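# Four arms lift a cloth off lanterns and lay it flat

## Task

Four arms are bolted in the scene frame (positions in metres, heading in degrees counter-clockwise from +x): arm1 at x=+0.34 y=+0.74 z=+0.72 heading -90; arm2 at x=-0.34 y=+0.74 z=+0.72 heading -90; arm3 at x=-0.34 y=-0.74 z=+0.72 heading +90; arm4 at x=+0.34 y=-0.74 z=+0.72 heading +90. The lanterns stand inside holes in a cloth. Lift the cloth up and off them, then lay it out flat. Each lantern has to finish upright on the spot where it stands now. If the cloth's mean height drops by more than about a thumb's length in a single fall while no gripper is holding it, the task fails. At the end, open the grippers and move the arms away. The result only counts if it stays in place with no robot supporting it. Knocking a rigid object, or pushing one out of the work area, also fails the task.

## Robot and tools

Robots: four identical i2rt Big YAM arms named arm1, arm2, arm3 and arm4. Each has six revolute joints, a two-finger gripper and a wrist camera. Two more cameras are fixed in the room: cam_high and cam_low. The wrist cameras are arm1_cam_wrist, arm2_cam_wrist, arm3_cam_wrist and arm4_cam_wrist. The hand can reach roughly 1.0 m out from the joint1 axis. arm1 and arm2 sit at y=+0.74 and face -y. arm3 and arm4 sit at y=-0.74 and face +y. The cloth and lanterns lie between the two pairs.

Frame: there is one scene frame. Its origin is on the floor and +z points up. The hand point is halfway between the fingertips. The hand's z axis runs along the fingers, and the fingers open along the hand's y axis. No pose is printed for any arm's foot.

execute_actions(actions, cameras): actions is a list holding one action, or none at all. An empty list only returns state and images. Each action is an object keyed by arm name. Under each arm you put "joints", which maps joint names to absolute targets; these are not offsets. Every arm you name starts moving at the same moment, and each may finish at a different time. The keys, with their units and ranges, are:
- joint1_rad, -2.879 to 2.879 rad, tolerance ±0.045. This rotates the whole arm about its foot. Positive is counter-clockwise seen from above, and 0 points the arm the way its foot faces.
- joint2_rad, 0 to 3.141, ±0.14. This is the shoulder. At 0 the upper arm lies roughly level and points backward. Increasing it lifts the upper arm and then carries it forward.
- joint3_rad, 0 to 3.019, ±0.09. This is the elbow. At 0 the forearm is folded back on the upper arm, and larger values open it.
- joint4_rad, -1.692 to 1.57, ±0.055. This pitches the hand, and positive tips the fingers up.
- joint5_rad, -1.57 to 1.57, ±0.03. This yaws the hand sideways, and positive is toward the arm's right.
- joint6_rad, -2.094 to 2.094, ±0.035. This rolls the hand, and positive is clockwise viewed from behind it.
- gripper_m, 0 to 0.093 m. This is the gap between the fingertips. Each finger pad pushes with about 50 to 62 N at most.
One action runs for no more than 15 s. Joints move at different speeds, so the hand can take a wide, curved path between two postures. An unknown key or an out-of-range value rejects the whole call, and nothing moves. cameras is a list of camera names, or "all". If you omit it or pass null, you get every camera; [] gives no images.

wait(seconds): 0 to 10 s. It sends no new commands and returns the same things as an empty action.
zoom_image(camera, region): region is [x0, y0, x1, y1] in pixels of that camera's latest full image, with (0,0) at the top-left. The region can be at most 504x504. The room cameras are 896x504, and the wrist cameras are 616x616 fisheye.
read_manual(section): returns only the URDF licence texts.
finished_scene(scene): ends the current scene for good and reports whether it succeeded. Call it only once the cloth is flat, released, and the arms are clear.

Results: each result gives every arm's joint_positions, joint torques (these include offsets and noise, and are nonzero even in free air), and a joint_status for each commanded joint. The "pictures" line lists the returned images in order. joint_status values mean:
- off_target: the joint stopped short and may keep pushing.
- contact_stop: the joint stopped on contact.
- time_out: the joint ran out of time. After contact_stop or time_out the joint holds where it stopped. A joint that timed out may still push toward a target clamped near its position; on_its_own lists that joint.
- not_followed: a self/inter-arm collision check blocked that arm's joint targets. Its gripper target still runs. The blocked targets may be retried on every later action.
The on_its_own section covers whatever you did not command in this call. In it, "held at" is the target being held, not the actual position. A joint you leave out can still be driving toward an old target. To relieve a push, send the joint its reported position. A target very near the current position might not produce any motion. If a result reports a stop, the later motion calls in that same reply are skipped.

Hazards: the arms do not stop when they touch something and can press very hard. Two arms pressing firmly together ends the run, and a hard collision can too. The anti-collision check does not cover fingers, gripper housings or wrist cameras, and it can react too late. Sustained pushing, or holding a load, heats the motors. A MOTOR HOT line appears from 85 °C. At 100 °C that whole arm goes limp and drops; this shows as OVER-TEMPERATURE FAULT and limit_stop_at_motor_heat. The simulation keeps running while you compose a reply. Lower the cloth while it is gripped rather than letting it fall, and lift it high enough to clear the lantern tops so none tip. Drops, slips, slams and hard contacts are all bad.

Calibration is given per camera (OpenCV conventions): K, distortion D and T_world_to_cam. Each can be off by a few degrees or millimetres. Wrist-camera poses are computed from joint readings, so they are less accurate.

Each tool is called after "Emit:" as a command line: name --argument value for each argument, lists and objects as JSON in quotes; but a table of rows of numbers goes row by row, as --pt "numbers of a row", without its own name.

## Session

Emit:
execute_actions --actions '[]' --cameras '["cam_high","cam_low"]'

Scene clock: 0.00 s.
Joint torques (N m, as the arm reports them, + toward a larger angle): no reading
arm1.joint_positions: joint1_rad=+0.007 joint2_rad=+0.443 joint3_rad=+1.460 joint4_rad=-1.541 joint5_rad=+0.006 joint6_rad=+0.003 gripper_m=+0.095
arm1.joint_status: not commanded
arm1.hand: x=+0.3326 y=+0.6169 z=+1.3503 quat_wxyz=(-0.343, -0.624, -0.600, +0.363) (m; scene frame)
arm2.joint_positions: joint1_rad=-0.003 joint2_rad=+0.438 joint3_rad=+1.467 joint4_rad=-1.543 joint5_rad=+0.002 joint6_rad=+0.008 gripper_m=+0.094
arm2.joint_status: not commanded
arm2.hand: x=-0.3327 y=+0.6225 z=+1.3200 quat_wxyz=(-0.361, -0.607, -0.613, +0.354) (m; scene frame)
arm3.joint_positions: joint1_rad=+0.012 joint2_rad=+0.432 joint3_rad=+1.476 joint4_rad=-1.540 joint5_rad=-0.001 joint6_rad=+0.010 gripper_m=+0.095
arm3.joint_status: not commanded
arm3.hand: x=-0.3351 y=-0.6245 z=+1.3797 quat_wxyz=(-0.369, +0.594, -0.621, -0.354) (m; scene frame)
arm4.joint_positions: joint1_rad=-0.001 joint2_rad=+0.451 joint3_rad=+1.461 joint4_rad=-1.519 joint5_rad=-0.013 joint6_rad=+0.017 gripper_m=+0.095
arm4.joint_status: not commanded
arm4.hand: x=+0.3359 y=-0.6092 z=+1.3720 quat_wxyz=(-0.341, +0.614, -0.607, -0.372) (m; scene frame)
pictures: cam_high, cam_low
Images, in order (width x height): cam_high 896x504, cam_low 896x504.

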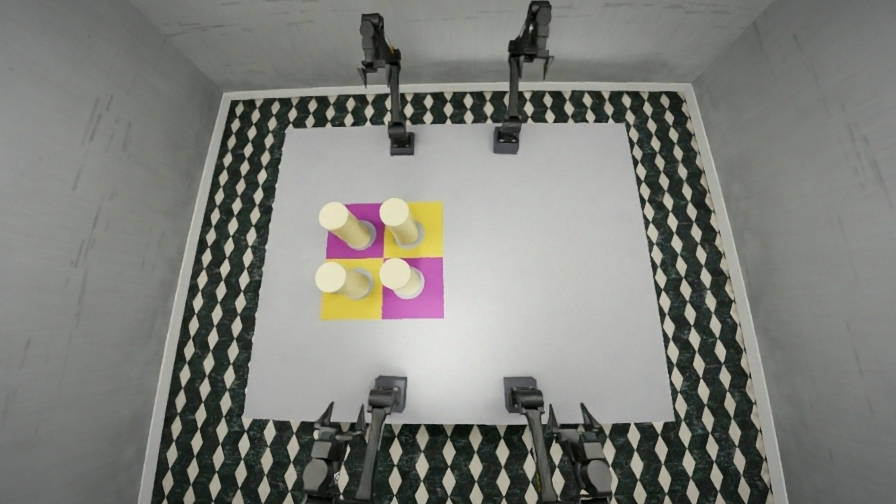

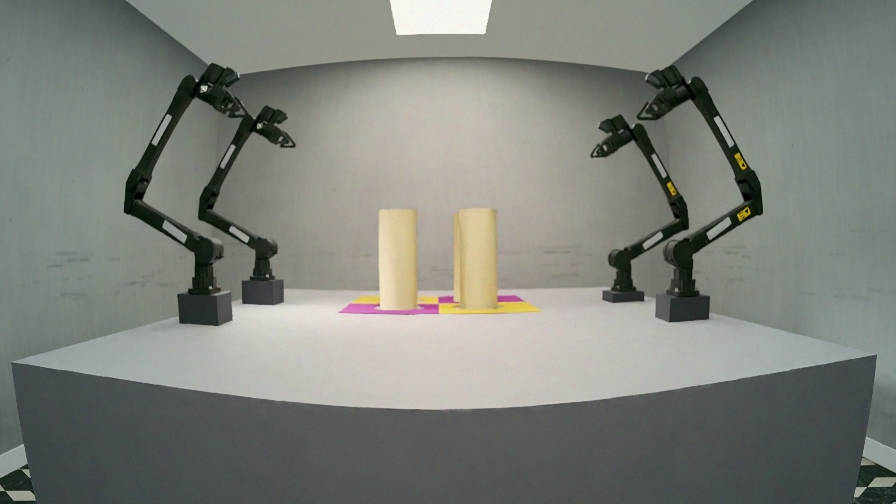

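Emit:
execute_actions --actions '[{"arm1":{"joints":{"joint1_rad":-0.633,"joint2_rad":1.0,"joint3_rad":1.52,"joint6_rad":-0.68,"gripper_m":0.04}},"arm2":{"joints":{"joint1_rad":-0.688,"joint2_rad":1.0,"joint3_rad":1.58,"joint6_rad":-0.67,"gripper_m":0.04}},"arm3":{"joints":{"joint1_rad":0.797,"joint2_rad":1.0,"joint3_rad":1.255,"joint6_rad":0.75,"gripper_m":0.04}},"arm4":{"joints":{"joint1_rad":0.71,"joint2_rad":1.0,"joint3_rad":1.27,"joint6_rad":0.75,"gripper_m":0.04}}}]' --cameras '[]'

Emit:
execute_actions --actions '[{"arm1":{"joints":{"joint2_rad":2.057,"joint4_rad":-0.935}},"arm2":{"joints":{"joint2_rad":2.035,"joint4_rad":-1.025}},"arm3":{"joints":{"joint2_rad":1.93,"joint4_rad":-0.785}},"arm4":{"joints":{"joint2_rad":1.93,"joint4_rad":-0.795}}}]'

Scene clock: 2.50 s.
Joint torques (N m, as the arm reports them, + toward a larger angle): arm1=[ 0.49 -2.28  8.48  1.42  0.07 -0.04] | arm2=[ 0.2  -4.49 12.12  1.57  0.06  0.03] | arm3=[ 1.08 -8.02 10.08  0.56  0.03  0.05] | arm4=[-1.66 -3.98 10.37  0.61 -0.09  0.02]
arm1.joint_positions: joint1_rad=-0.631 joint2_rad=+0.989 joint3_rad=+1.513 joint4_rad=-1.541 joint5_rad=+0.006 joint6_rad=-0.664 gripper_m=+0.040
arm1.joint_status: all done
arm1.hand: x=+0.1301 y=+0.4822 z=+1.2614 quat_wxyz=(-0.026, -0.684, -0.676, +0.274) (m; scene frame)
arm2.joint_positions: joint1_rad=-0.681 joint2_rad=+0.994 joint3_rad=+1.553 joint4_rad=-1.543 joint5_rad=+0.001 joint6_rad=-0.660 gripper_m=+0.040
arm2.joint_status: all done
arm2.hand: x=-0.5383 y=+0.4790 z=+1.2448 quat_wxyz=(-0.036, -0.676, -0.677, +0.289) (m; scene frame)
arm3.joint_positions: joint1_rad=+0.794 joint2_rad=+1.016 joint3_rad=+1.236 joint4_rad=-1.540 joint5_rad=+0.000 joint6_rad=+0.738 gripper_m=+0.040
arm3.joint_status: all done
arm3.hand: x=-0.5496 y=-0.5079 z=+1.1469 quat_wxyz=(-0.008, +0.704, -0.700, -0.121) (m; scene frame)
arm4.joint_positions: joint1_rad=+0.710 joint2_rad=+1.007 joint3_rad=+1.249 joint4_rad=-1.519 joint5_rad=-0.012 joint6_rad=+0.743 gripper_m=+0.040
arm4.joint_status: all done
arm4.hand: x=+0.1227 y=-0.5041 z=+1.1567 quat_wxyz=(+0.005, +0.698, -0.700, -0.149) (m; scene frame)
pictures: none
No camera images: the call's "cameras" was empty. Leave "cameras" out to get every camera's image.

Scene clock: 4.23 s.
Joint torques (N m, as the arm reports them, + toward a larger angle): arm1=[  0.84 -18.54   7.8    1.24   0.07  -0.07] | arm2=[  0.18 -20.44  10.92   0.86   0.06  -0.02] | arm3=[  0.96 -18.67   7.95   0.63   0.04   0.07] | arm4=[ -1.5  -16.09   8.46   0.67  -0.09   0.02]
arm1.joint_positions: joint1_rad=-0.631 joint2_rad=+2.057 joint3_rad=+1.513 joint4_rad=-0.954 joint5_rad=+0.006 joint6_rad=-0.664 gripper_m=+0.040
arm1.joint_status: all done
arm1.hand: x=-0.0435 y=+0.2699 z=+0.7869 quat_wxyz=(+0.001, -0.710, -0.703, +0.038) (m; scene frame)
arm2.joint_positions: joint1_rad=-0.681 joint2_rad=+2.042 joint3_rad=+1.558 joint4_rad=-1.035 joint5_rad=+0.001 joint6_rad=-0.661 gripper_m=+0.040
arm2.joint_status: all done
arm2.hand: x=-0.7063 y=+0.2621 z=+0.7767 quat_wxyz=(-0.003, -0.706, -0.707, +0.027) (m; scene frame)
arm3.joint_positions: joint1_rad=+0.794 joint2_rad=+1.926 joint3_rad=+1.236 joint4_rad=-0.800 joint5_rad=+0.000 joint6_rad=+0.739 gripper_m=+0.040
arm3.joint_status: all done
arm3.hand: x=-0.6936 y=-0.3482 z=+0.7857 quat_wxyz=(-0.004, +0.708, -0.705, -0.036) (m; scene frame)
arm4.joint_positions: joint1_rad=+0.710 joint2_rad=+1.940 joint3_rad=+1.249 joint4_rad=-0.815 joint5_rad=-0.012 joint6_rad=+0.743 gripper_m=+0.040
arm4.joint_status: all done
arm4.hand: x=-0.0252 y=-0.3482 z=+0.7849 quat_wxyz=(+0.010, +0.705, -0.708, -0.035) (m; scene frame)
pictures: arm1_cam_wrist, arm2_cam_wrist, arm3_cam_wrist, arm4_cam_wrist, cam_high, cam_low
camera_calibration (this result's frames):
arm1_cam_wrist: T_world_to_cam=[[-0.998446, 0.0102229, 0.0547766, -0.0929976], [0.038547, 0.836577, 0.546491, -0.653051], [-0.0402382, 0.547753, -0.835672, 0.632693], [0, 0, 0, 1]] pos_world=[-0.0422215, 0.200719, 0.890704]
arm2_cam_wrist: T_world_to_cam=[[-0.999653, 0.0122394, 0.0233206, -0.728357], [0.023111, 0.832291, 0.553858, -0.628655], [-0.0126306, 0.554205, -0.832285, 0.61921], [0, 0, 0, 1]] pos_world=[-0.705755, 0.188969, 0.88053]
arm3_cam_wrist: T_world_to_cam=[[0.999101, 0.00400635, -0.0422041, 0.725496], [0.0262618, -0.839994, 0.54196, -0.694868], [-0.0332799, -0.542581, -0.839344, 0.570509], [0, 0, 0, 1]] pos_world=[-0.687609, -0.277045, 0.886062]
arm4_cam_wrist: T_world_to_cam=[[0.997409, -0.00430545, -0.0718143, 0.0835649], [0.0364084, -0.830738, 0.555471, -0.716877], [-0.0620504, -0.556646, -0.828429, 0.577757], [0, 0, 0, 1]] pos_world=[-0.0213979, -0.273571, 0.882837]
Images, in order (width x height): arm1_cam_wrist 616x616, arm2_cam_wrist 616x616, arm3_cam_wrist 616x616, arm4_cam_wrist 616x616, cam_high 896x504, cam_low 896x504.

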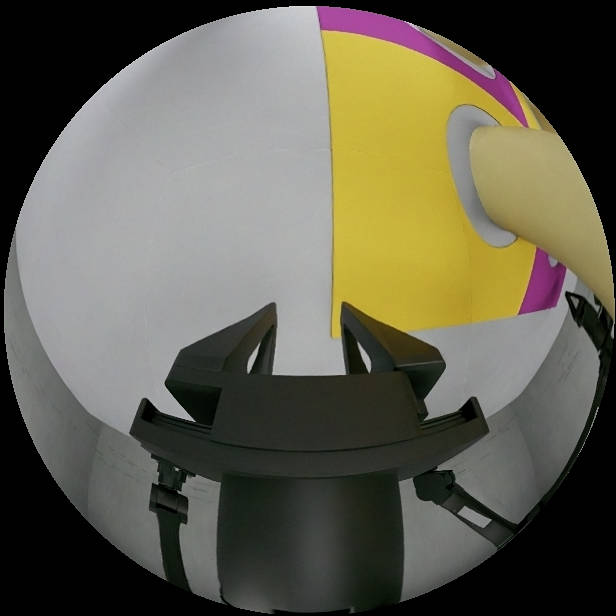

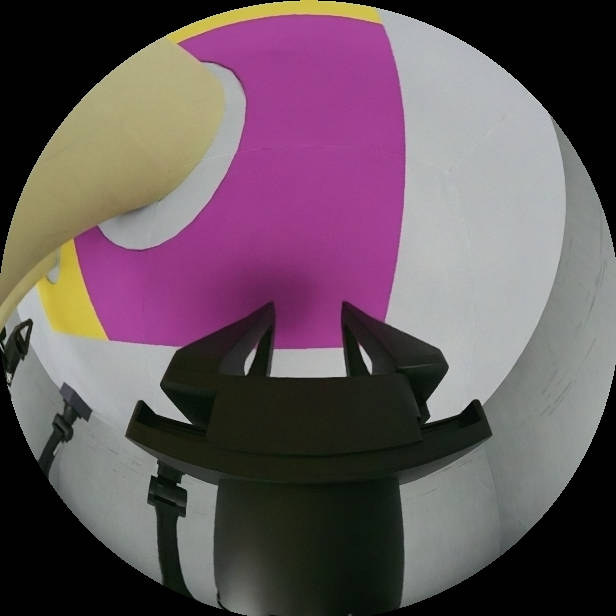

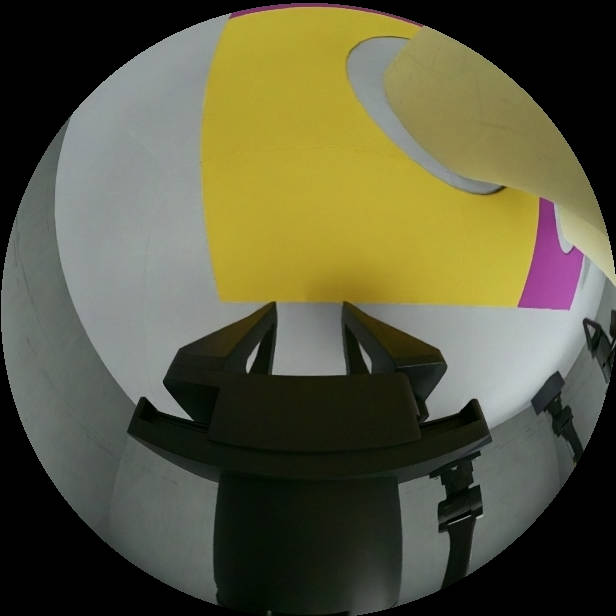

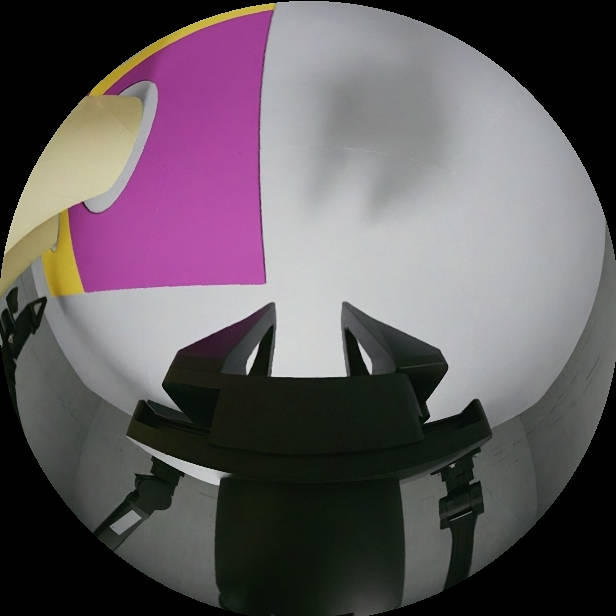

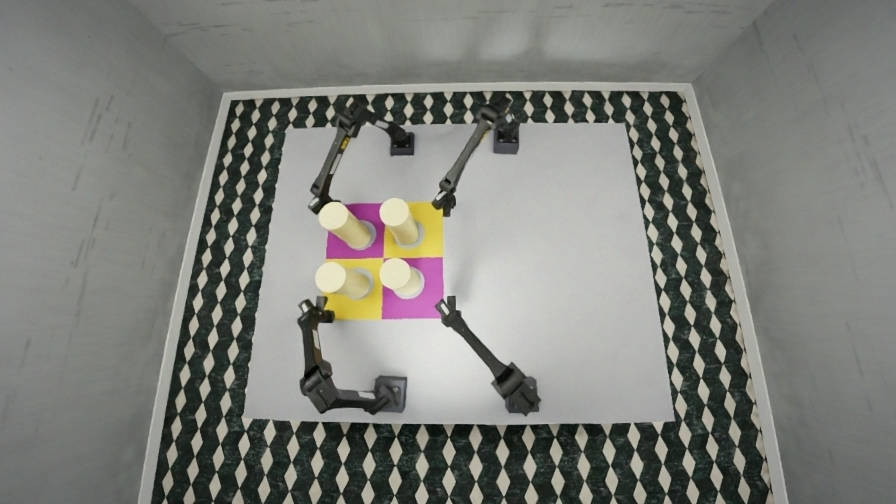

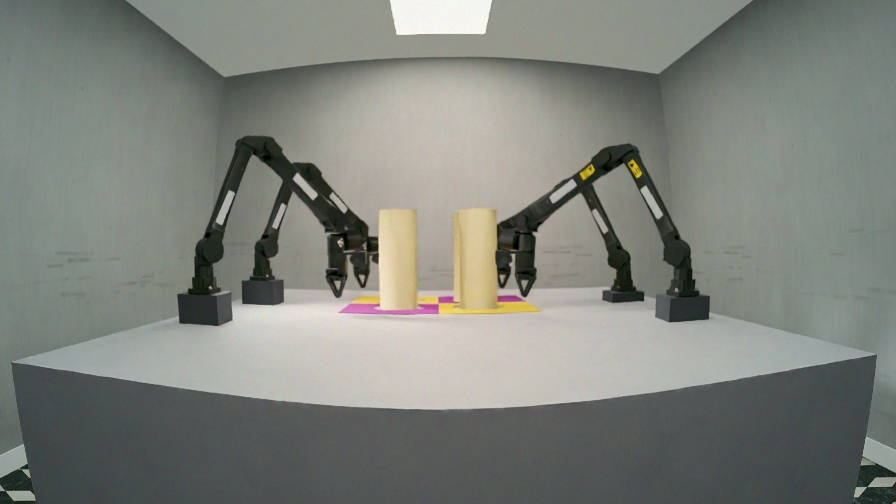

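Emit:
execute_actions --actions '[{"arm1":{"joints":{"joint2_rad":2.177,"joint3_rad":1.715,"joint4_rad":-1.02}},"arm2":{"joints":{"joint1_rad":-0.715,"joint2_rad":2.17,"joint3_rad":1.805,"joint4_rad":-1.105}},"arm3":{"joints":{"joint1_rad":0.775,"joint2_rad":2.15,"joint3_rad":1.62,"joint4_rad":-0.945}},"arm4":{"joints":{"joint1_rad":0.665,"joint2_rad":2.14,"joint3_rad":1.62,"joint4_rad":-0.95,"joint6_rad":0.7}}}]' --cameras '["arm1_cam_wrist","arm2_cam_wrist","arm3_cam_wrist","arm4_cam_wrist"]'

Scene clock: 5.90 s.
Joint torques (N m, as the arm reports them, + toward a larger angle): arm1=[  0.43 -20.02  10.86  -0.3    0.07  -0.08] | arm2=[  0.26 -22.03  13.29   0.04   0.06  -0.02] | arm3=[  0.13 -23.81   9.64  -0.6    0.03   0.06] | arm4=[ -1.18 -19.92  10.23  -0.51  -0.09  -0.11]
arm1.joint_positions: joint1_rad=-0.631 joint2_rad=+2.162 joint3_rad=+1.671 joint4_rad=-1.002 joint5_rad=+0.006 joint6_rad=-0.665 gripper_m=+0.040
arm1.joint_status: all done
arm1.hand: x=-0.0697 y=+0.2373 z=+0.7782 quat_wxyz=(+0.001, -0.710, -0.703, +0.041) (m; scene frame)
arm2.joint_positions: joint1_rad=-0.709 joint2_rad=+2.170 joint3_rad=+1.760 joint4_rad=-1.094 joint5_rad=+0.001 joint6_rad=-0.661 gripper_m=+0.040
arm2.joint_status: all done
arm2.hand: x=-0.7528 y=+0.2317 z=+0.7698 quat_wxyz=(-0.003, -0.716, -0.697, +0.034) (m; scene frame)
arm3.joint_positions: joint1_rad=+0.781 joint2_rad=+2.153 joint3_rad=+1.585 joint4_rad=-0.932 joint5_rad=+0.000 joint6_rad=+0.739 gripper_m=+0.040
arm3.joint_status: all done
arm3.hand: x=-0.7515 y=-0.2727 z=+0.7701 quat_wxyz=(-0.004, +0.703, -0.710, -0.032) (m; scene frame)
arm4.joint_positions: joint1_rad=+0.662 joint2_rad=+2.153 joint3_rad=+1.583 joint4_rad=-0.933 joint5_rad=-0.012 joint6_rad=+0.707 gripper_m=+0.040
arm4.joint_status: all done
arm4.hand: x=-0.0656 y=-0.2599 z=+0.7727 quat_wxyz=(+0.009, +0.701, -0.712, -0.037) (m; scene frame)
pictures: arm1_cam_wrist, arm2_cam_wrist, arm3_cam_wrist, arm4_cam_wrist
camera_calibration (this result's frames):
arm1_cam_wrist: T_world_to_cam=[[-0.998275, 0.0100319, 0.0578537, -0.120654], [0.0399054, 0.83869, 0.543145, -0.617788], [-0.0430726, 0.544517, -0.837643, 0.644273], [0, 0, 0, 1]] pos_world=[-0.0680425, 0.168526, 0.8822]
arm2_cam_wrist: T_world_to_cam=[[-0.998703, 0.0399822, 0.031534, -0.786312], [0.0507104, 0.837198, 0.544543, -0.571608], [-0.00462814, 0.545436, -0.83814, 0.642329], [0, 0, 0, 1]] pos_world=[-0.753332, 0.159638, 0.874422]
arm3_cam_wrist: T_world_to_cam=[[0.9993, -0.010024, -0.0360391, 0.773911], [0.0113596, -0.836611, 0.54768, -0.636136], [-0.0356406, -0.547706, -0.835912, 0.59066], [0, 0, 0, 1]] pos_world=[-0.745091, -0.200933, 0.870029]
arm4_cam_wrist: T_world_to_cam=[[0.997238, -0.0159203, -0.0725466, 0.120928], [0.0268381, -0.833521, 0.551836, -0.633829], [-0.0692545, -0.552259, -0.830791, 0.616791], [0, 0, 0, 1]] pos_world=[-0.0608679, -0.185757, 0.870967]
Images, in order (width x height): arm1_cam_wrist 616x616, arm2_cam_wrist 616x616, arm3_cam_wrist 616x616, arm4_cam_wrist 616x616.

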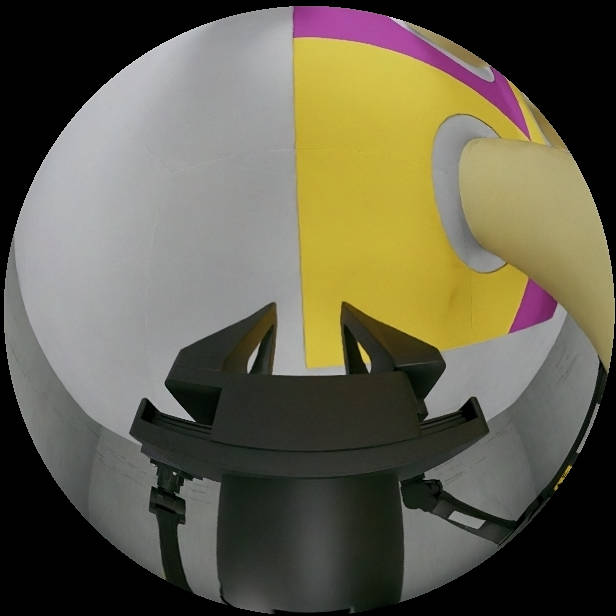

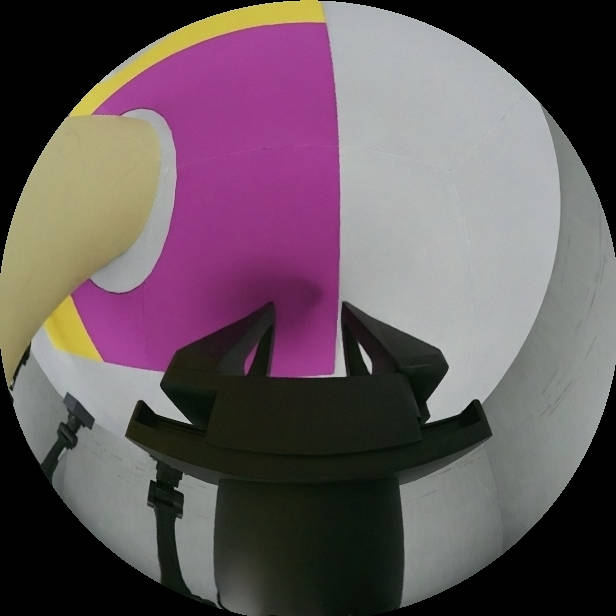

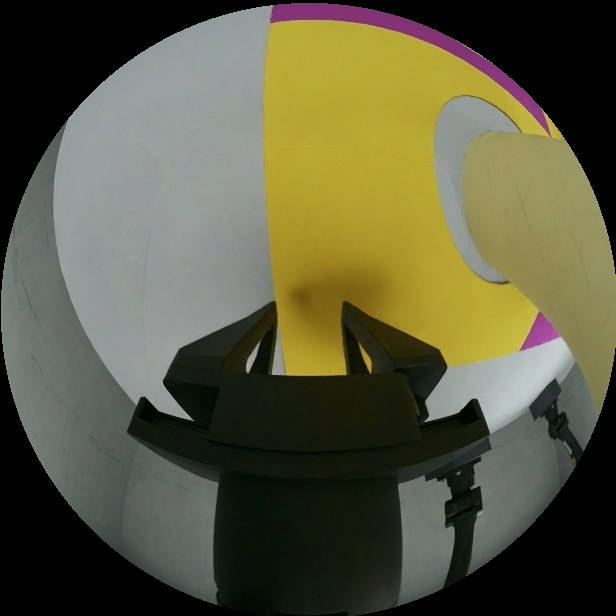

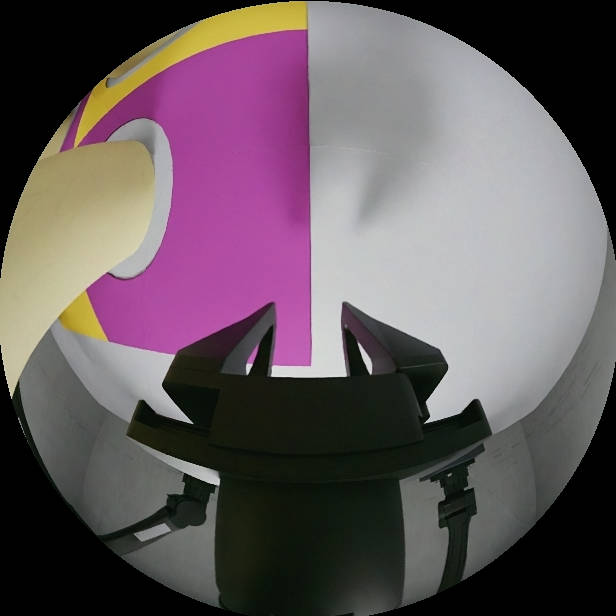

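Emit:
execute_actions --actions '[{"arm1":{"joints":{"joint1_rad":-0.645,"joint2_rad":2.29,"joint3_rad":1.74}},"arm2":{"joints":{"joint1_rad":-0.735,"joint2_rad":2.27,"joint3_rad":1.83}},"arm3":{"joints":{"joint1_rad":0.8,"joint2_rad":2.255,"joint3_rad":1.65}},"arm4":{"joints":{"joint1_rad":0.678,"joint2_rad":2.25,"joint3_rad":1.645}}}]' --cameras '["arm1_cam_wrist","arm2_cam_wrist","arm3_cam_wrist","arm4_cam_wrist"]'

Emit:
execute_actions --actions '[{"arm1":{"joints":{"gripper_m":0}},"arm2":{"joints":{"gripper_m":0}},"arm3":{"joints":{"gripper_m":0}},"arm4":{"joints":{"gripper_m":0}}}]' --cameras '[]'

Scene clock: 8.03 s.
Joint torques (N m, as the arm reports them, + toward a larger angle): arm1=[  0.13 -18.75   8.57  -0.29  -0.07  -0.05] | arm2=[  0.41 -21.79  10.99   0.16   0.15  -0.02] | arm3=[  1.18 -21.18   8.36  -0.47  -0.05   0.06] | arm4=[ -1.04 -19.07   8.96  -0.49   0.01  -0.11]
arm1.joint_positions: joint1_rad=-0.637 joint2_rad=+2.260 joint3_rad=+1.722 joint4_rad=-1.005 joint5_rad=+0.009 joint6_rad=-0.666 gripper_m=+0.040
arm1.joint_status: all done
arm1.hand: x=-0.0762 y=+0.2367 z=+0.7343 quat_wxyz=(+0.005, -0.712, -0.701, +0.016) (m; scene frame)
arm2.joint_positions: joint1_rad=-0.727 joint2_rad=+2.247 joint3_rad=+1.811 joint4_rad=-1.100 joint5_rad=-0.001 joint6_rad=-0.661 gripper_m=+0.040
arm2.joint_status: all done
arm2.hand: x=-0.7670 y=+0.2324 z=+0.7390 quat_wxyz=(-0.003, -0.722, -0.691, +0.019) (m; scene frame)
arm3.joint_positions: joint1_rad=+0.795 joint2_rad=+2.221 joint3_rad=+1.633 joint4_rad=-0.938 joint5_rad=+0.003 joint6_rad=+0.739 gripper_m=+0.040
arm3.joint_status: all done
arm3.hand: x=-0.7623 y=-0.2726 z=+0.7442 quat_wxyz=(-0.005, +0.708, -0.706, -0.018) (m; scene frame)
arm4.joint_positions: joint1_rad=+0.672 joint2_rad=+2.245 joint3_rad=+1.621 joint4_rad=-0.935 joint5_rad=-0.014 joint6_rad=+0.707 gripper_m=+0.040
arm4.joint_status: all done
arm4.hand: x=-0.0705 y=-0.2654 z=+0.7295 quat_wxyz=(+0.012, +0.705, -0.709, -0.009) (m; scene frame)
pictures: arm1_cam_wrist, arm2_cam_wrist, arm3_cam_wrist, arm4_cam_wrist
camera_calibration (this result's frames):
arm1_cam_wrist: T_world_to_cam=[[-0.999488, 0.0136454, 0.0289503, -0.104362], [0.027884, 0.815272, 0.578407, -0.614492], [-0.0157098, 0.578918, -0.815234, 0.585067], [0, 0, 0, 1]] pos_world=[-0.0779824, 0.163696, 0.835415]
arm2_cam_wrist: T_world_to_cam=[[-0.998325, 0.0568886, 0.0105208, -0.787695], [0.0528973, 0.823942, 0.5642, -0.564478], [0.023428, 0.563811, -0.825571, 0.623942], [0, 0, 0, 1]] pos_world=[-0.771134, 0.158122, 0.841874]
arm3_cam_wrist: T_world_to_cam=[[0.99987, 0.00294658, -0.0158235, 0.772717], [0.0113419, -0.826539, 0.562766, -0.630279], [-0.0114205, -0.562872, -0.826465, 0.575932], [0, 0, 0, 1]] pos_world=[-0.758891, -0.199051, 0.842914]
arm4_cam_wrist: T_world_to_cam=[[0.999288, -0.00697198, -0.0370905, 0.0992363], [0.0162352, -0.807788, 0.58925, -0.635624], [-0.0340695, -0.589432, -0.807099, 0.552872], [0, 0, 0, 1]] pos_world=[-0.07001, -0.186877, 0.824444]
Images, in order (width x height): arm1_cam_wrist 616x616, arm2_cam_wrist 616x616, arm3_cam_wrist 616x616, arm4_cam_wrist 616x616.

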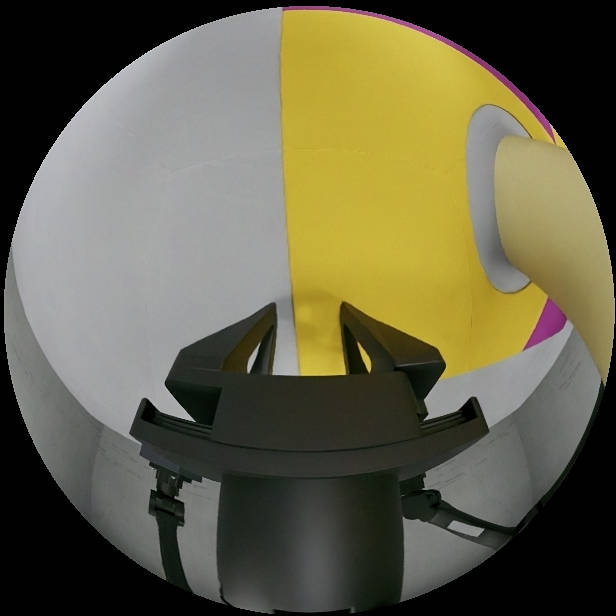

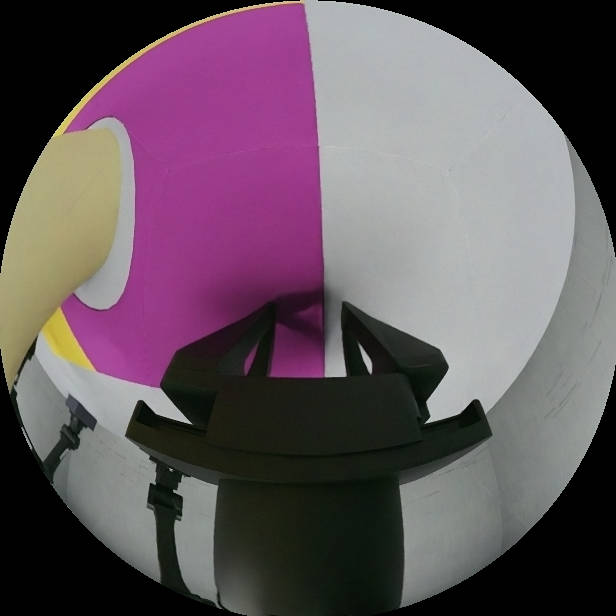

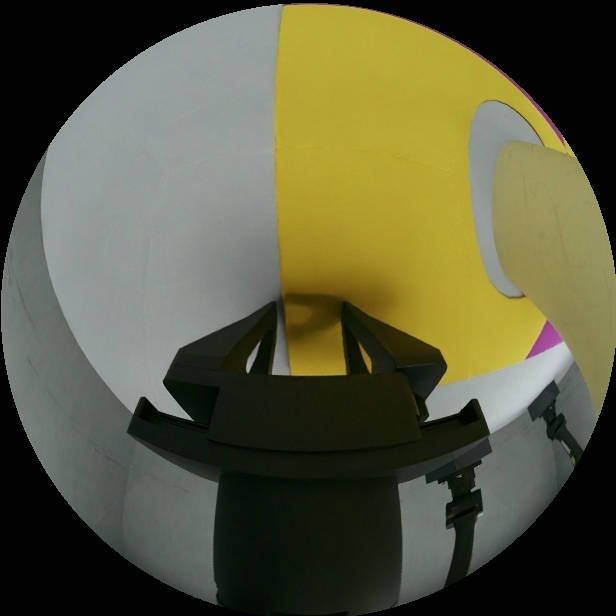

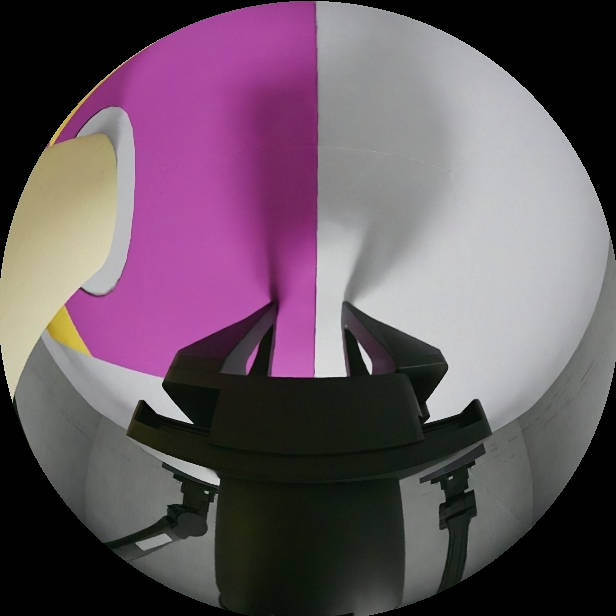

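Scene clock: 8.60 s.
Joint torques (N m, as the arm reports them, + toward a larger angle): arm1=[  0.2  -18.81   8.53  -0.26  -0.07  -0.05] | arm2=[ -0.16 -21.35  10.89   0.21   0.12  -0.02] | arm3=[  1.4  -20.92   8.39  -0.47  -0.05   0.06] | arm4=[ -1.   -19.15   8.96  -0.5    0.01  -0.1 ]
arm1.joint_positions: joint1_rad=-0.637 joint2_rad=+2.260 joint3_rad=+1.722 joint4_rad=-1.005 joint5_rad=+0.009 joint6_rad=-0.666 gripper_m=+0.001
arm1.joint_status: all done
arm1.hand: x=-0.0762 y=+0.2367 z=+0.7343 quat_wxyz=(+0.005, -0.712, -0.701, +0.016) (m; scene frame)
arm2.joint_positions: joint1_rad=-0.727 joint2_rad=+2.247 joint3_rad=+1.811 joint4_rad=-1.100 joint5_rad=-0.001 joint6_rad=-0.661 gripper_m=+0.000
arm2.joint_status: all done
arm2.hand: x=-0.7669 y=+0.2325 z=+0.7390 quat_wxyz=(-0.003, -0.722, -0.691, +0.018) (m; scene frame)
arm3.joint_positions: joint1_rad=+0.795 joint2_rad=+2.221 joint3_rad=+1.633 joint4_rad=-0.938 joint5_rad=+0.003 joint6_rad=+0.739 gripper_m=+0.002
arm3.joint_status: all done
arm3.hand: x=-0.7623 y=-0.2726 z=+0.7442 quat_wxyz=(-0.005, +0.708, -0.706, -0.018) (m; scene frame)
arm4.joint_positions: joint1_rad=+0.672 joint2_rad=+2.245 joint3_rad=+1.621 joint4_rad=-0.935 joint5_rad=-0.014 joint6_rad=+0.707 gripper_m=+0.001
arm4.joint_status: all done
arm4.hand: x=-0.0705 y=-0.2654 z=+0.7295 quat_wxyz=(+0.012, +0.706, -0.709, -0.009) (m; scene frame)
pictures: none
No camera images: the call's "cameras" was empty. Leave "cameras" out to get every camera's image.

Likely not pressed enough; redo lower.

Emit:
execute_actions --actions '[{"arm1":{"joints":{"gripper_m":0.04}},"arm2":{"joints":{"gripper_m":0.04}},"arm3":{"joints":{"gripper_m":0.04,"joint1_rad":0.815}},"arm4":{"joints":{"gripper_m":0.04}}}]' --cameras '[]'

Emit:
execute_actions --actions '[{"arm1":{"joints":{"joint2_rad":2.34}},"arm2":{"joints":{"joint2_rad":2.33}},"arm3":{"joints":{"joint2_rad":2.32}},"arm4":{"joints":{"joint2_rad":2.29}}}]' --cameras '[]'

Emit:
execute_actions --actions '[{"arm1":{"joints":{"gripper_m":0}},"arm2":{"joints":{"gripper_m":0}},"arm3":{"joints":{"gripper_m":0}},"arm4":{"joints":{"gripper_m":0}}}]' --cameras '[]'

Emit:
execute_actions --actions '[{"arm1":{"joints":{"joint2_rad":2.19}},"arm2":{"joints":{"joint2_rad":2.18}},"arm3":{"joints":{"joint2_rad":2.16}},"arm4":{"joints":{"joint2_rad":2.15}}}]' --cameras '["arm1_cam_wrist","arm2_cam_wrist","arm3_cam_wrist","arm4_cam_wrist"]'

Scene clock: 9.43 s.
Joint torques (N m, as the arm reports them, + toward a larger angle): arm1=[  0.28 -18.8    8.61  -0.22  -0.07  -0.05] | arm2=[  0.31 -20.59  10.82   0.23   0.05  -0.02] | arm3=[  0.99 -21.08   8.32  -0.51  -0.01   0.07] | arm4=[ -0.97 -19.08   8.95  -0.51   0.01  -0.1 ]
arm1.joint_positions: joint1_rad=-0.637 joint2_rad=+2.260 joint3_rad=+1.722 joint4_rad=-1.005 joint5_rad=+0.009 joint6_rad=-0.666 gripper_m=+0.040
arm1.joint_status: all done
arm1.hand: x=-0.0762 y=+0.2367 z=+0.7343 quat_wxyz=(+0.005, -0.712, -0.701, +0.016) (m; scene frame)
arm2.joint_positions: joint1_rad=-0.727 joint2_rad=+2.247 joint3_rad=+1.811 joint4_rad=-1.100 joint5_rad=+0.001 joint6_rad=-0.661 gripper_m=+0.040
arm2.joint_status: all done
arm2.hand: x=-0.7675 y=+0.2329 z=+0.7390 quat_wxyz=(-0.001, -0.722, -0.691, +0.018) (m; scene frame)
arm3.joint_positions: joint1_rad=+0.809 joint2_rad=+2.221 joint3_rad=+1.633 joint4_rad=-0.938 joint5_rad=+0.002 joint6_rad=+0.739 gripper_m=+0.040
arm3.joint_status: all done
arm3.hand: x=-0.7692 y=-0.2790 z=+0.7442 quat_wxyz=(-0.004, +0.713, -0.701, -0.018) (m; scene frame)
arm4.joint_positions: joint1_rad=+0.672 joint2_rad=+2.245 joint3_rad=+1.621 joint4_rad=-0.935 joint5_rad=-0.014 joint6_rad=+0.707 gripper_m=+0.040
arm4.joint_status: all done
arm4.hand: x=-0.0705 y=-0.2654 z=+0.7295 quat_wxyz=(+0.012, +0.706, -0.709, -0.009) (m; scene frame)
pictures: none
No camera images: the call's "cameras" was empty. Leave "cameras" out to get every camera's image.

Scene clock: 10.03 s.
Joint torques (N m, as the arm reports them, + toward a larger angle): arm1=[  0.25 -15.68   8.42  -0.25  -0.07  -0.05] | arm2=[  0.1  -16.95  10.6    0.33   0.05   0.02] | arm3=[  1.35 -15.32   7.91  -0.18  -0.03   0.06] | arm4=[ -1.06 -16.3    8.88  -0.51   0.    -0.1 ]
arm1.joint_positions: joint1_rad=-0.637 joint2_rad=+2.266 joint3_rad=+1.723 joint4_rad=-1.005 joint5_rad=+0.009 joint6_rad=-0.666 gripper_m=+0.040
arm1.joint_status: all done
arm1.hand: x=-0.0758 y=+0.2372 z=+0.7309 quat_wxyz=(+0.006, -0.713, -0.701, +0.013) (m; scene frame)
arm2.joint_positions: joint1_rad=-0.727 joint2_rad=+2.252 joint3_rad=+1.814 joint4_rad=-1.103 joint5_rad=+0.001 joint6_rad=-0.663 gripper_m=+0.040
arm2.joint_status: all done
arm2.hand: x=-0.7675 y=+0.2330 z=+0.7370 quat_wxyz=(-0.001, -0.722, -0.692, +0.016) (m; scene frame)
arm3.joint_positions: joint1_rad=+0.809 joint2_rad=+2.229 joint3_rad=+1.638 joint4_rad=-0.944 joint5_rad=+0.002 joint6_rad=+0.740 gripper_m=+0.040
arm3.joint_status: all done
arm3.hand: x=-0.7689 y=-0.2793 z=+0.7415 quat_wxyz=(-0.004, +0.713, -0.701, -0.014) (m; scene frame)
arm4.joint_positions: joint1_rad=+0.672 joint2_rad=+2.250 joint3_rad=+1.621 joint4_rad=-0.935 joint5_rad=-0.014 joint6_rad=+0.707 gripper_m=+0.040
arm4.joint_status: all done
arm4.hand: x=-0.0700 y=-0.2660 z=+0.7268 quat_wxyz=(+0.012, +0.706, -0.709, -0.006) (m; scene frame)
pictures: none
No camera images: the call's "cameras" was empty. Leave "cameras" out to get every camera's image.

Scene clock: 10.60 s.
Joint torques (N m, as the arm reports them, + toward a larger angle): arm1=[  0.7  -15.64   7.95  -0.2   -0.11  -0.03] | arm2=[  0.06 -16.62  10.57   0.6    0.41   0.  ] | arm3=[  2.05 -15.74   7.66   0.25  -0.16   0.06] | arm4=[ -1.48 -16.26   8.78  -0.49   0.01  -0.1 ]
arm1.joint_positions: joint1_rad=-0.647 joint2_rad=+2.268 joint3_rad=+1.730 joint4_rad=-1.005 joint5_rad=+0.010 joint6_rad=-0.666 gripper_m=+0.002
arm1.joint_status: all done
arm1.hand: x=-0.0825 y=+0.2394 z=+0.7318 quat_wxyz=(+0.006, -0.716, -0.698, +0.016) (m; scene frame)
arm2.joint_positions: joint1_rad=-0.726 joint2_rad=+2.252 joint3_rad=+1.814 joint4_rad=-1.109 joint5_rad=-0.010 joint6_rad=-0.663 gripper_m=+0.002
arm2.joint_status: all done
arm2.hand: x=-0.7646 y=+0.2326 z=+0.7369 quat_wxyz=(-0.006, -0.721, -0.692, +0.013) (m; scene frame)
arm3.joint_positions: joint1_rad=+0.804 joint2_rad=+2.231 joint3_rad=+1.641 joint4_rad=-0.954 joint5_rad=+0.008 joint6_rad=+0.740 gripper_m=+0.002
arm3.joint_status: all done
arm3.hand: x=-0.7647 y=-0.2774 z=+0.7413 quat_wxyz=(-0.007, +0.711, -0.703, -0.010) (m; scene frame)
arm4.joint_positions: joint1_rad=+0.677 joint2_rad=+2.250 joint3_rad=+1.622 joint4_rad=-0.935 joint5_rad=-0.014 joint6_rad=+0.706 gripper_m=+0.001
arm4.joint_status: all done
arm4.hand: x=-0.0726 y=-0.2675 z=+0.7274 quat_wxyz=(+0.012, +0.707, -0.707, -0.007) (m; scene frame)
pictures: none
No camera images: the call's "cameras" was empty. Leave "cameras" out to get every camera's image.

Scene clock: 11.80 s.
Joint torques (N m, as the arm reports them, + toward a larger angle): arm1=[  1.21 -19.1    8.53  -0.05  -0.11  -0.05] | arm2=[  0.38 -22.37  11.07   0.78   0.3    0.  ] | arm3=[  1.69 -27.27   7.92   0.3   -0.08   0.06] | arm4=[ -1.36 -19.68   9.31  -0.35   0.02  -0.1 ]
arm1.joint_positions: joint1_rad=-0.647 joint2_rad=+2.167 joint3_rad=+1.730 joint4_rad=-1.005 joint5_rad=+0.010 joint6_rad=-0.667 gripper_m=+0.002
arm1.joint_status: all done
arm1.hand: x=-0.0927 y=+0.2266 z=+0.7969 quat_wxyz=(+0.001, -0.714, -0.697, +0.066) (m; scene frame)
arm2.joint_positions: joint1_rad=-0.726 joint2_rad=+2.177 joint3_rad=+1.814 joint4_rad=-1.109 joint5_rad=-0.006 joint6_rad=-0.663 gripper_m=+0.002
arm2.joint_status: all done
arm2.hand: x=-0.7714 y=+0.2256 z=+0.7854 quat_wxyz=(-0.008, -0.721, -0.692, +0.050) (m; scene frame)
arm3.joint_positions: joint1_rad=+0.805 joint2_rad=+2.189 joint3_rad=+1.641 joint4_rad=-0.954 joint5_rad=+0.005 joint6_rad=+0.740 gripper_m=+0.002
arm3.joint_status: all done
arm3.hand: x=-0.7713 y=-0.2725 z=+0.7670 quat_wxyz=(-0.006, +0.711, -0.702, -0.031) (m; scene frame)
arm4.joint_positions: joint1_rad=+0.677 joint2_rad=+2.158 joint3_rad=+1.622 joint4_rad=-0.935 joint5_rad=-0.014 joint6_rad=+0.706 gripper_m=+0.001
arm4.joint_status: all done
arm4.hand: x=-0.0833 y=-0.2540 z=+0.7834 quat_wxyz=(+0.009, +0.706, -0.706, -0.053) (m; scene frame)
pictures: arm1_cam_wrist, arm2_cam_wrist, arm3_cam_wrist, arm4_cam_wrist
camera_calibration (this result's frames):
arm1_cam_wrist: T_world_to_cam=[[-0.995374, 0.0270001, 0.0922071, -0.175547], [0.0704911, 0.857338, 0.509905, -0.592935], [-0.0652852, 0.514046, -0.855275, 0.68367], [0, 0, 0, 1]] pos_world=[-0.0883051, 0.161648, 0.903253]
arm2_cam_wrist: T_world_to_cam=[[-0.99741, 0.0557449, 0.045448, -0.81868], [0.0712527, 0.851951, 0.51875, -0.541307], [-0.0098018, 0.520645, -0.853717, 0.672423], [0, 0, 0, 1]] pos_world=[-0.771399, 0.156711, 0.892069]
arm3_cam_wrist: T_world_to_cam=[[0.999407, 0.0126299, -0.0320256, 0.796765], [0.0280908, -0.836958, 0.546546, -0.620372], [-0.0199012, -0.547121, -0.836817, 0.600463], [0, 0, 0, 1]] pos_world=[-0.766916, -0.200763, 0.867056]
arm4_cam_wrist: T_world_to_cam=[[0.995498, 0.00180103, -0.0947703, 0.161201], [0.0521412, -0.845363, 0.531642, -0.619347], [-0.0791578, -0.53419, -0.84165, 0.639995], [0, 0, 0, 1]] pos_world=[-0.0775213, -0.181985, 0.8832]
Images, in order (width x height): arm1_cam_wrist 616x616, arm2_cam_wrist 616x616, arm3_cam_wrist 616x616, arm4_cam_wrist 616x616.

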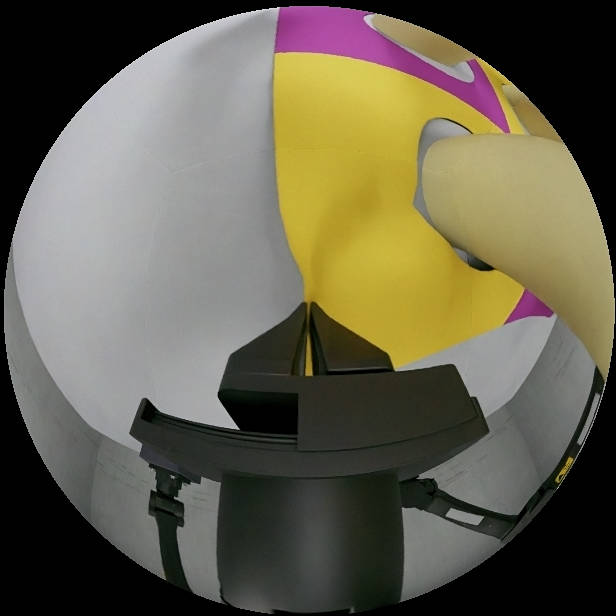

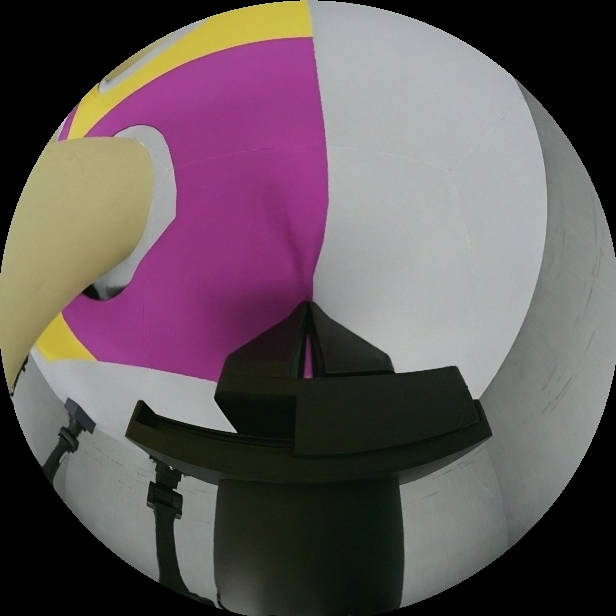

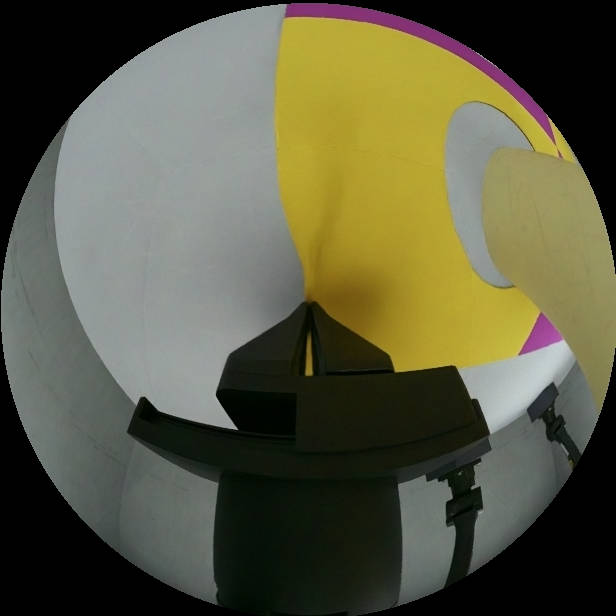

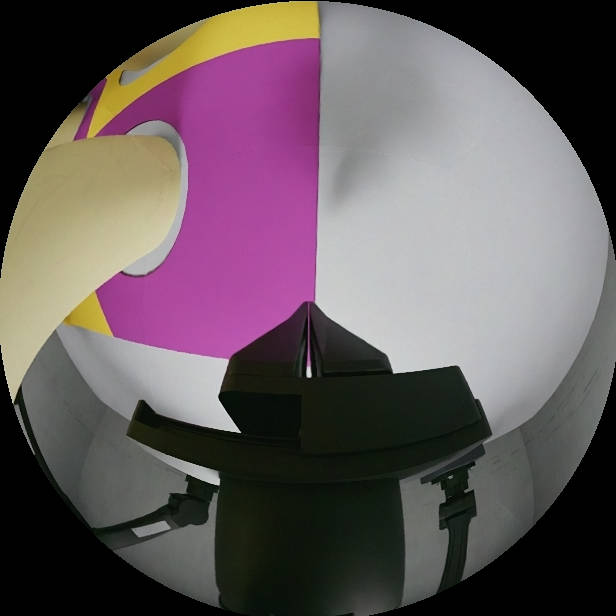

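Emit:
execute_actions --actions '[{"arm1":{"joints":{"joint2_rad":2.27}},"arm2":{"joints":{"joint2_rad":2.24}},"arm3":{"joints":{"joint2_rad":2.21}},"arm4":{"joints":{"gripper_m":0.04,"joint1_rad":0.705,"joint3_rad":1.66,"joint2_rad":2.22}}}]' --cameras '[]'

Emit:
execute_actions --actions '[{"arm4":{"joints":{"joint2_rad":2.39}}}]' --cameras '["arm4_cam_wrist"]'

Emit:
execute_actions --actions '[{"arm4":{"joints":{"gripper_m":0}}}]' --cameras '[]'

Emit:
execute_actions --actions '[{"arm4":{"joints":{"joint2_rad":2.2}}}]' --cameras '["arm4_cam_wrist"]'

Scene clock: 12.97 s.
Joint torques (N m, as the arm reports them, + toward a larger angle): arm1=[  0.98 -20.5    8.12  -0.18  -0.07  -0.04] | arm2=[  0.19 -22.46  10.47   0.65   0.29   0.  ] | arm3=[  1.66 -22.32   7.96   0.32  -0.09   0.04] | arm4=[ -1.36 -19.37  10.09  -0.4    0.02  -0.1 ]
arm1.joint_positions: joint1_rad=-0.647 joint2_rad=+2.260 joint3_rad=+1.730 joint4_rad=-1.005 joint5_rad=+0.010 joint6_rad=-0.667 gripper_m=+0.002
arm1.joint_status: all done
arm1.hand: x=-0.0836 y=+0.2381 z=+0.7373 quat_wxyz=(+0.005, -0.716, -0.698, +0.020) (m; scene frame)
arm2.joint_positions: joint1_rad=-0.726 joint2_rad=+2.240 joint3_rad=+1.814 joint4_rad=-1.109 joint5_rad=-0.006 joint6_rad=-0.663 gripper_m=+0.002
arm2.joint_status: all done
arm2.hand: x=-0.7662 y=+0.2317 z=+0.7443 quat_wxyz=(-0.005, -0.721, -0.692, +0.019) (m; scene frame)
arm3.joint_positions: joint1_rad=+0.805 joint2_rad=+2.189 joint3_rad=+1.641 joint4_rad=-0.954 joint5_rad=+0.005 joint6_rad=+0.740 gripper_m=+0.002
arm3.joint_status: all done
arm3.hand: x=-0.7713 y=-0.2725 z=+0.7670 quat_wxyz=(-0.006, +0.711, -0.702, -0.031) (m; scene frame)
arm4.joint_positions: joint1_rad=+0.704 joint2_rad=+2.220 joint3_rad=+1.622 joint4_rad=-0.935 joint5_rad=-0.014 joint6_rad=+0.706 gripper_m=+0.040
arm4.joint_status: all done
arm4.hand: x=-0.0891 y=-0.2738 z=+0.7456 quat_wxyz=(+0.011, +0.717, -0.697, -0.022) (m; scene frame)
pictures: none
No camera images: the call's "cameras" was empty. Leave "cameras" out to get every camera's image.

Scene clock: 13.80 s.
Joint torques (N m, as the arm reports them, + toward a larger angle): arm1=[  0.9  -20.59   7.99  -0.24  -0.1   -0.05] | arm2=[ -0.02 -23.23  10.61   0.62   0.29   0.  ] | arm3=[  1.62 -22.16   7.89   0.32  -0.09   0.05] | arm4=[ -1.37 -11.26   6.28  -0.22   0.18  -0.07]
arm1.joint_positions: joint1_rad=-0.647 joint2_rad=+2.260 joint3_rad=+1.730 joint4_rad=-1.005 joint5_rad=+0.010 joint6_rad=-0.667 gripper_m=+0.002
arm1.joint_status: not commanded
arm1.hand: x=-0.0836 y=+0.2381 z=+0.7373 quat_wxyz=(+0.005, -0.716, -0.698, +0.020) (m; scene frame)
arm2.joint_positions: joint1_rad=-0.726 joint2_rad=+2.240 joint3_rad=+1.814 joint4_rad=-1.109 joint5_rad=-0.006 joint6_rad=-0.663 gripper_m=+0.002
arm2.joint_status: not commanded
arm2.hand: x=-0.7662 y=+0.2317 z=+0.7443 quat_wxyz=(-0.005, -0.721, -0.692, +0.019) (m; scene frame)
arm3.joint_positions: joint1_rad=+0.805 joint2_rad=+2.189 joint3_rad=+1.641 joint4_rad=-0.954 joint5_rad=+0.005 joint6_rad=+0.740 gripper_m=+0.002
arm3.joint_status: not commanded
arm3.hand: x=-0.7713 y=-0.2725 z=+0.7670 quat_wxyz=(-0.006, +0.711, -0.702, -0.031) (m; scene frame)
arm4.joint_positions: joint1_rad=+0.704 joint2_rad=+2.281 joint3_rad=+1.670 joint4_rad=-0.943 joint5_rad=-0.017 joint6_rad=+0.704 gripper_m=+0.040
arm4.joint_status: all done
arm4.hand: x=-0.0947 y=-0.2687 z=+0.7236 quat_wxyz=(+0.014, +0.718, -0.696, -0.012) (m; scene frame)
pictures: arm4_cam_wrist
camera_calibration (this result's frames):
arm4_cam_wrist: T_world_to_cam=[[0.998653, 0.0278127, -0.0438088, 0.137342], [0.0482521, -0.808317, 0.586767, -0.629745], [-0.0190918, -0.58809, -0.80857, 0.548259], [0, 0, 0, 1]] pos_world=[-0.0963036, -0.190428, 0.818836]
Images, in order (width x height): arm4_cam_wrist 616x616.

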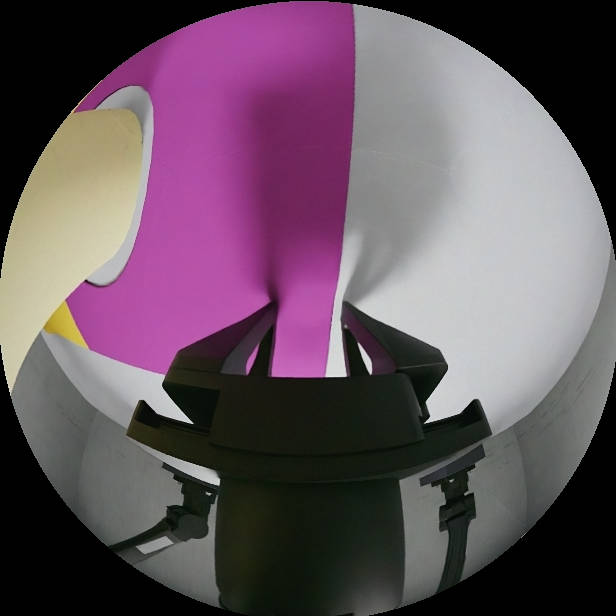

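Scene clock: 14.37 s.
Joint torques (N m, as the arm reports them, + toward a larger angle): arm1=[  0.87 -20.53   8.01  -0.29  -0.09  -0.04] | arm2=[  0.   -22.69  10.65   0.62   0.29   0.  ] | arm3=[  1.89 -22.39   7.9    0.32  -0.09   0.05] | arm4=[ -2.4  -12.08   5.1   -0.22   0.33  -0.08]
arm1.joint_positions: joint1_rad=-0.647 joint2_rad=+2.260 joint3_rad=+1.730 joint4_rad=-1.005 joint5_rad=+0.010 joint6_rad=-0.667 gripper_m=+0.002
arm1.joint_status: not commanded
arm1.hand: x=-0.0836 y=+0.2381 z=+0.7373 quat_wxyz=(+0.005, -0.716, -0.698, +0.020) (m; scene frame)
arm2.joint_positions: joint1_rad=-0.726 joint2_rad=+2.240 joint3_rad=+1.814 joint4_rad=-1.109 joint5_rad=-0.006 joint6_rad=-0.663 gripper_m=+0.002
arm2.joint_status: not commanded
arm2.hand: x=-0.7662 y=+0.2317 z=+0.7443 quat_wxyz=(-0.005, -0.721, -0.692, +0.019) (m; scene frame)
arm3.joint_positions: joint1_rad=+0.805 joint2_rad=+2.189 joint3_rad=+1.641 joint4_rad=-0.954 joint5_rad=+0.005 joint6_rad=+0.740 gripper_m=+0.002
arm3.joint_status: not commanded
arm3.hand: x=-0.7713 y=-0.2725 z=+0.7670 quat_wxyz=(-0.006, +0.711, -0.702, -0.031) (m; scene frame)
arm4.joint_positions: joint1_rad=+0.717 joint2_rad=+2.288 joint3_rad=+1.687 joint4_rad=-0.943 joint5_rad=-0.020 joint6_rad=+0.704 gripper_m=+0.003
arm4.joint_status: all done
arm4.hand: x=-0.1055 y=-0.2707 z=+0.7244 quat_wxyz=(+0.015, +0.722, -0.691, -0.016) (m; scene frame)
pictures: none
No camera images: the call's "cameras" was empty. Leave "cameras" out to get every camera's image.

Scene clock: 15.40 s.
Joint torques (N m, as the arm reports them, + toward a larger angle): arm1=[  1.22 -20.6    8.02  -0.15  -0.12  -0.05] | arm2=[ -0.01 -22.94  10.63   0.62   0.29   0.  ] | arm3=[  1.57 -22.22   7.91   0.29  -0.08   0.04] | arm4=[ -2.52 -21.33   7.38  -0.17   0.25  -0.08]
arm1.joint_positions: joint1_rad=-0.647 joint2_rad=+2.260 joint3_rad=+1.730 joint4_rad=-1.005 joint5_rad=+0.010 joint6_rad=-0.667 gripper_m=+0.002
arm1.joint_status: not commanded
arm1.hand: x=-0.0836 y=+0.2381 z=+0.7373 quat_wxyz=(+0.005, -0.716, -0.698, +0.020) (m; scene frame)
arm2.joint_positions: joint1_rad=-0.726 joint2_rad=+2.240 joint3_rad=+1.814 joint4_rad=-1.109 joint5_rad=-0.006 joint6_rad=-0.663 gripper_m=+0.002
arm2.joint_status: not commanded
arm2.hand: x=-0.7662 y=+0.2317 z=+0.7443 quat_wxyz=(-0.005, -0.721, -0.692, +0.019) (m; scene frame)
arm3.joint_positions: joint1_rad=+0.805 joint2_rad=+2.189 joint3_rad=+1.641 joint4_rad=-0.954 joint5_rad=+0.005 joint6_rad=+0.740 gripper_m=+0.002
arm3.joint_status: not commanded
arm3.hand: x=-0.7713 y=-0.2725 z=+0.7670 quat_wxyz=(-0.006, +0.711, -0.702, -0.031) (m; scene frame)
arm4.joint_positions: joint1_rad=+0.717 joint2_rad=+2.218 joint3_rad=+1.660 joint4_rad=-0.943 joint5_rad=-0.019 joint6_rad=+0.704 gripper_m=+0.003
arm4.joint_status: all done
arm4.hand: x=-0.1063 y=-0.2688 z=+0.7590 quat_wxyz=(+0.013, +0.722, -0.691, -0.038) (m; scene frame)
pictures: arm4_cam_wrist
camera_calibration (this result's frames):
arm4_cam_wrist: T_world_to_cam=[[0.995968, 0.043285, -0.0785788, 0.180757], [0.0797148, -0.828815, 0.553815, -0.627226], [-0.0411554, -0.557846, -0.828923, 0.597798], [0, 0, 0, 1]] pos_world=[-0.105426, -0.194199, 0.8571]
Images, in order (width x height): arm4_cam_wrist 616x616.

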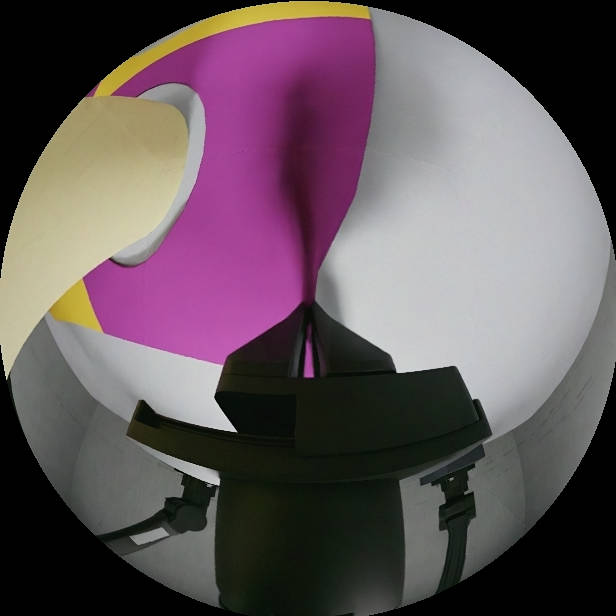

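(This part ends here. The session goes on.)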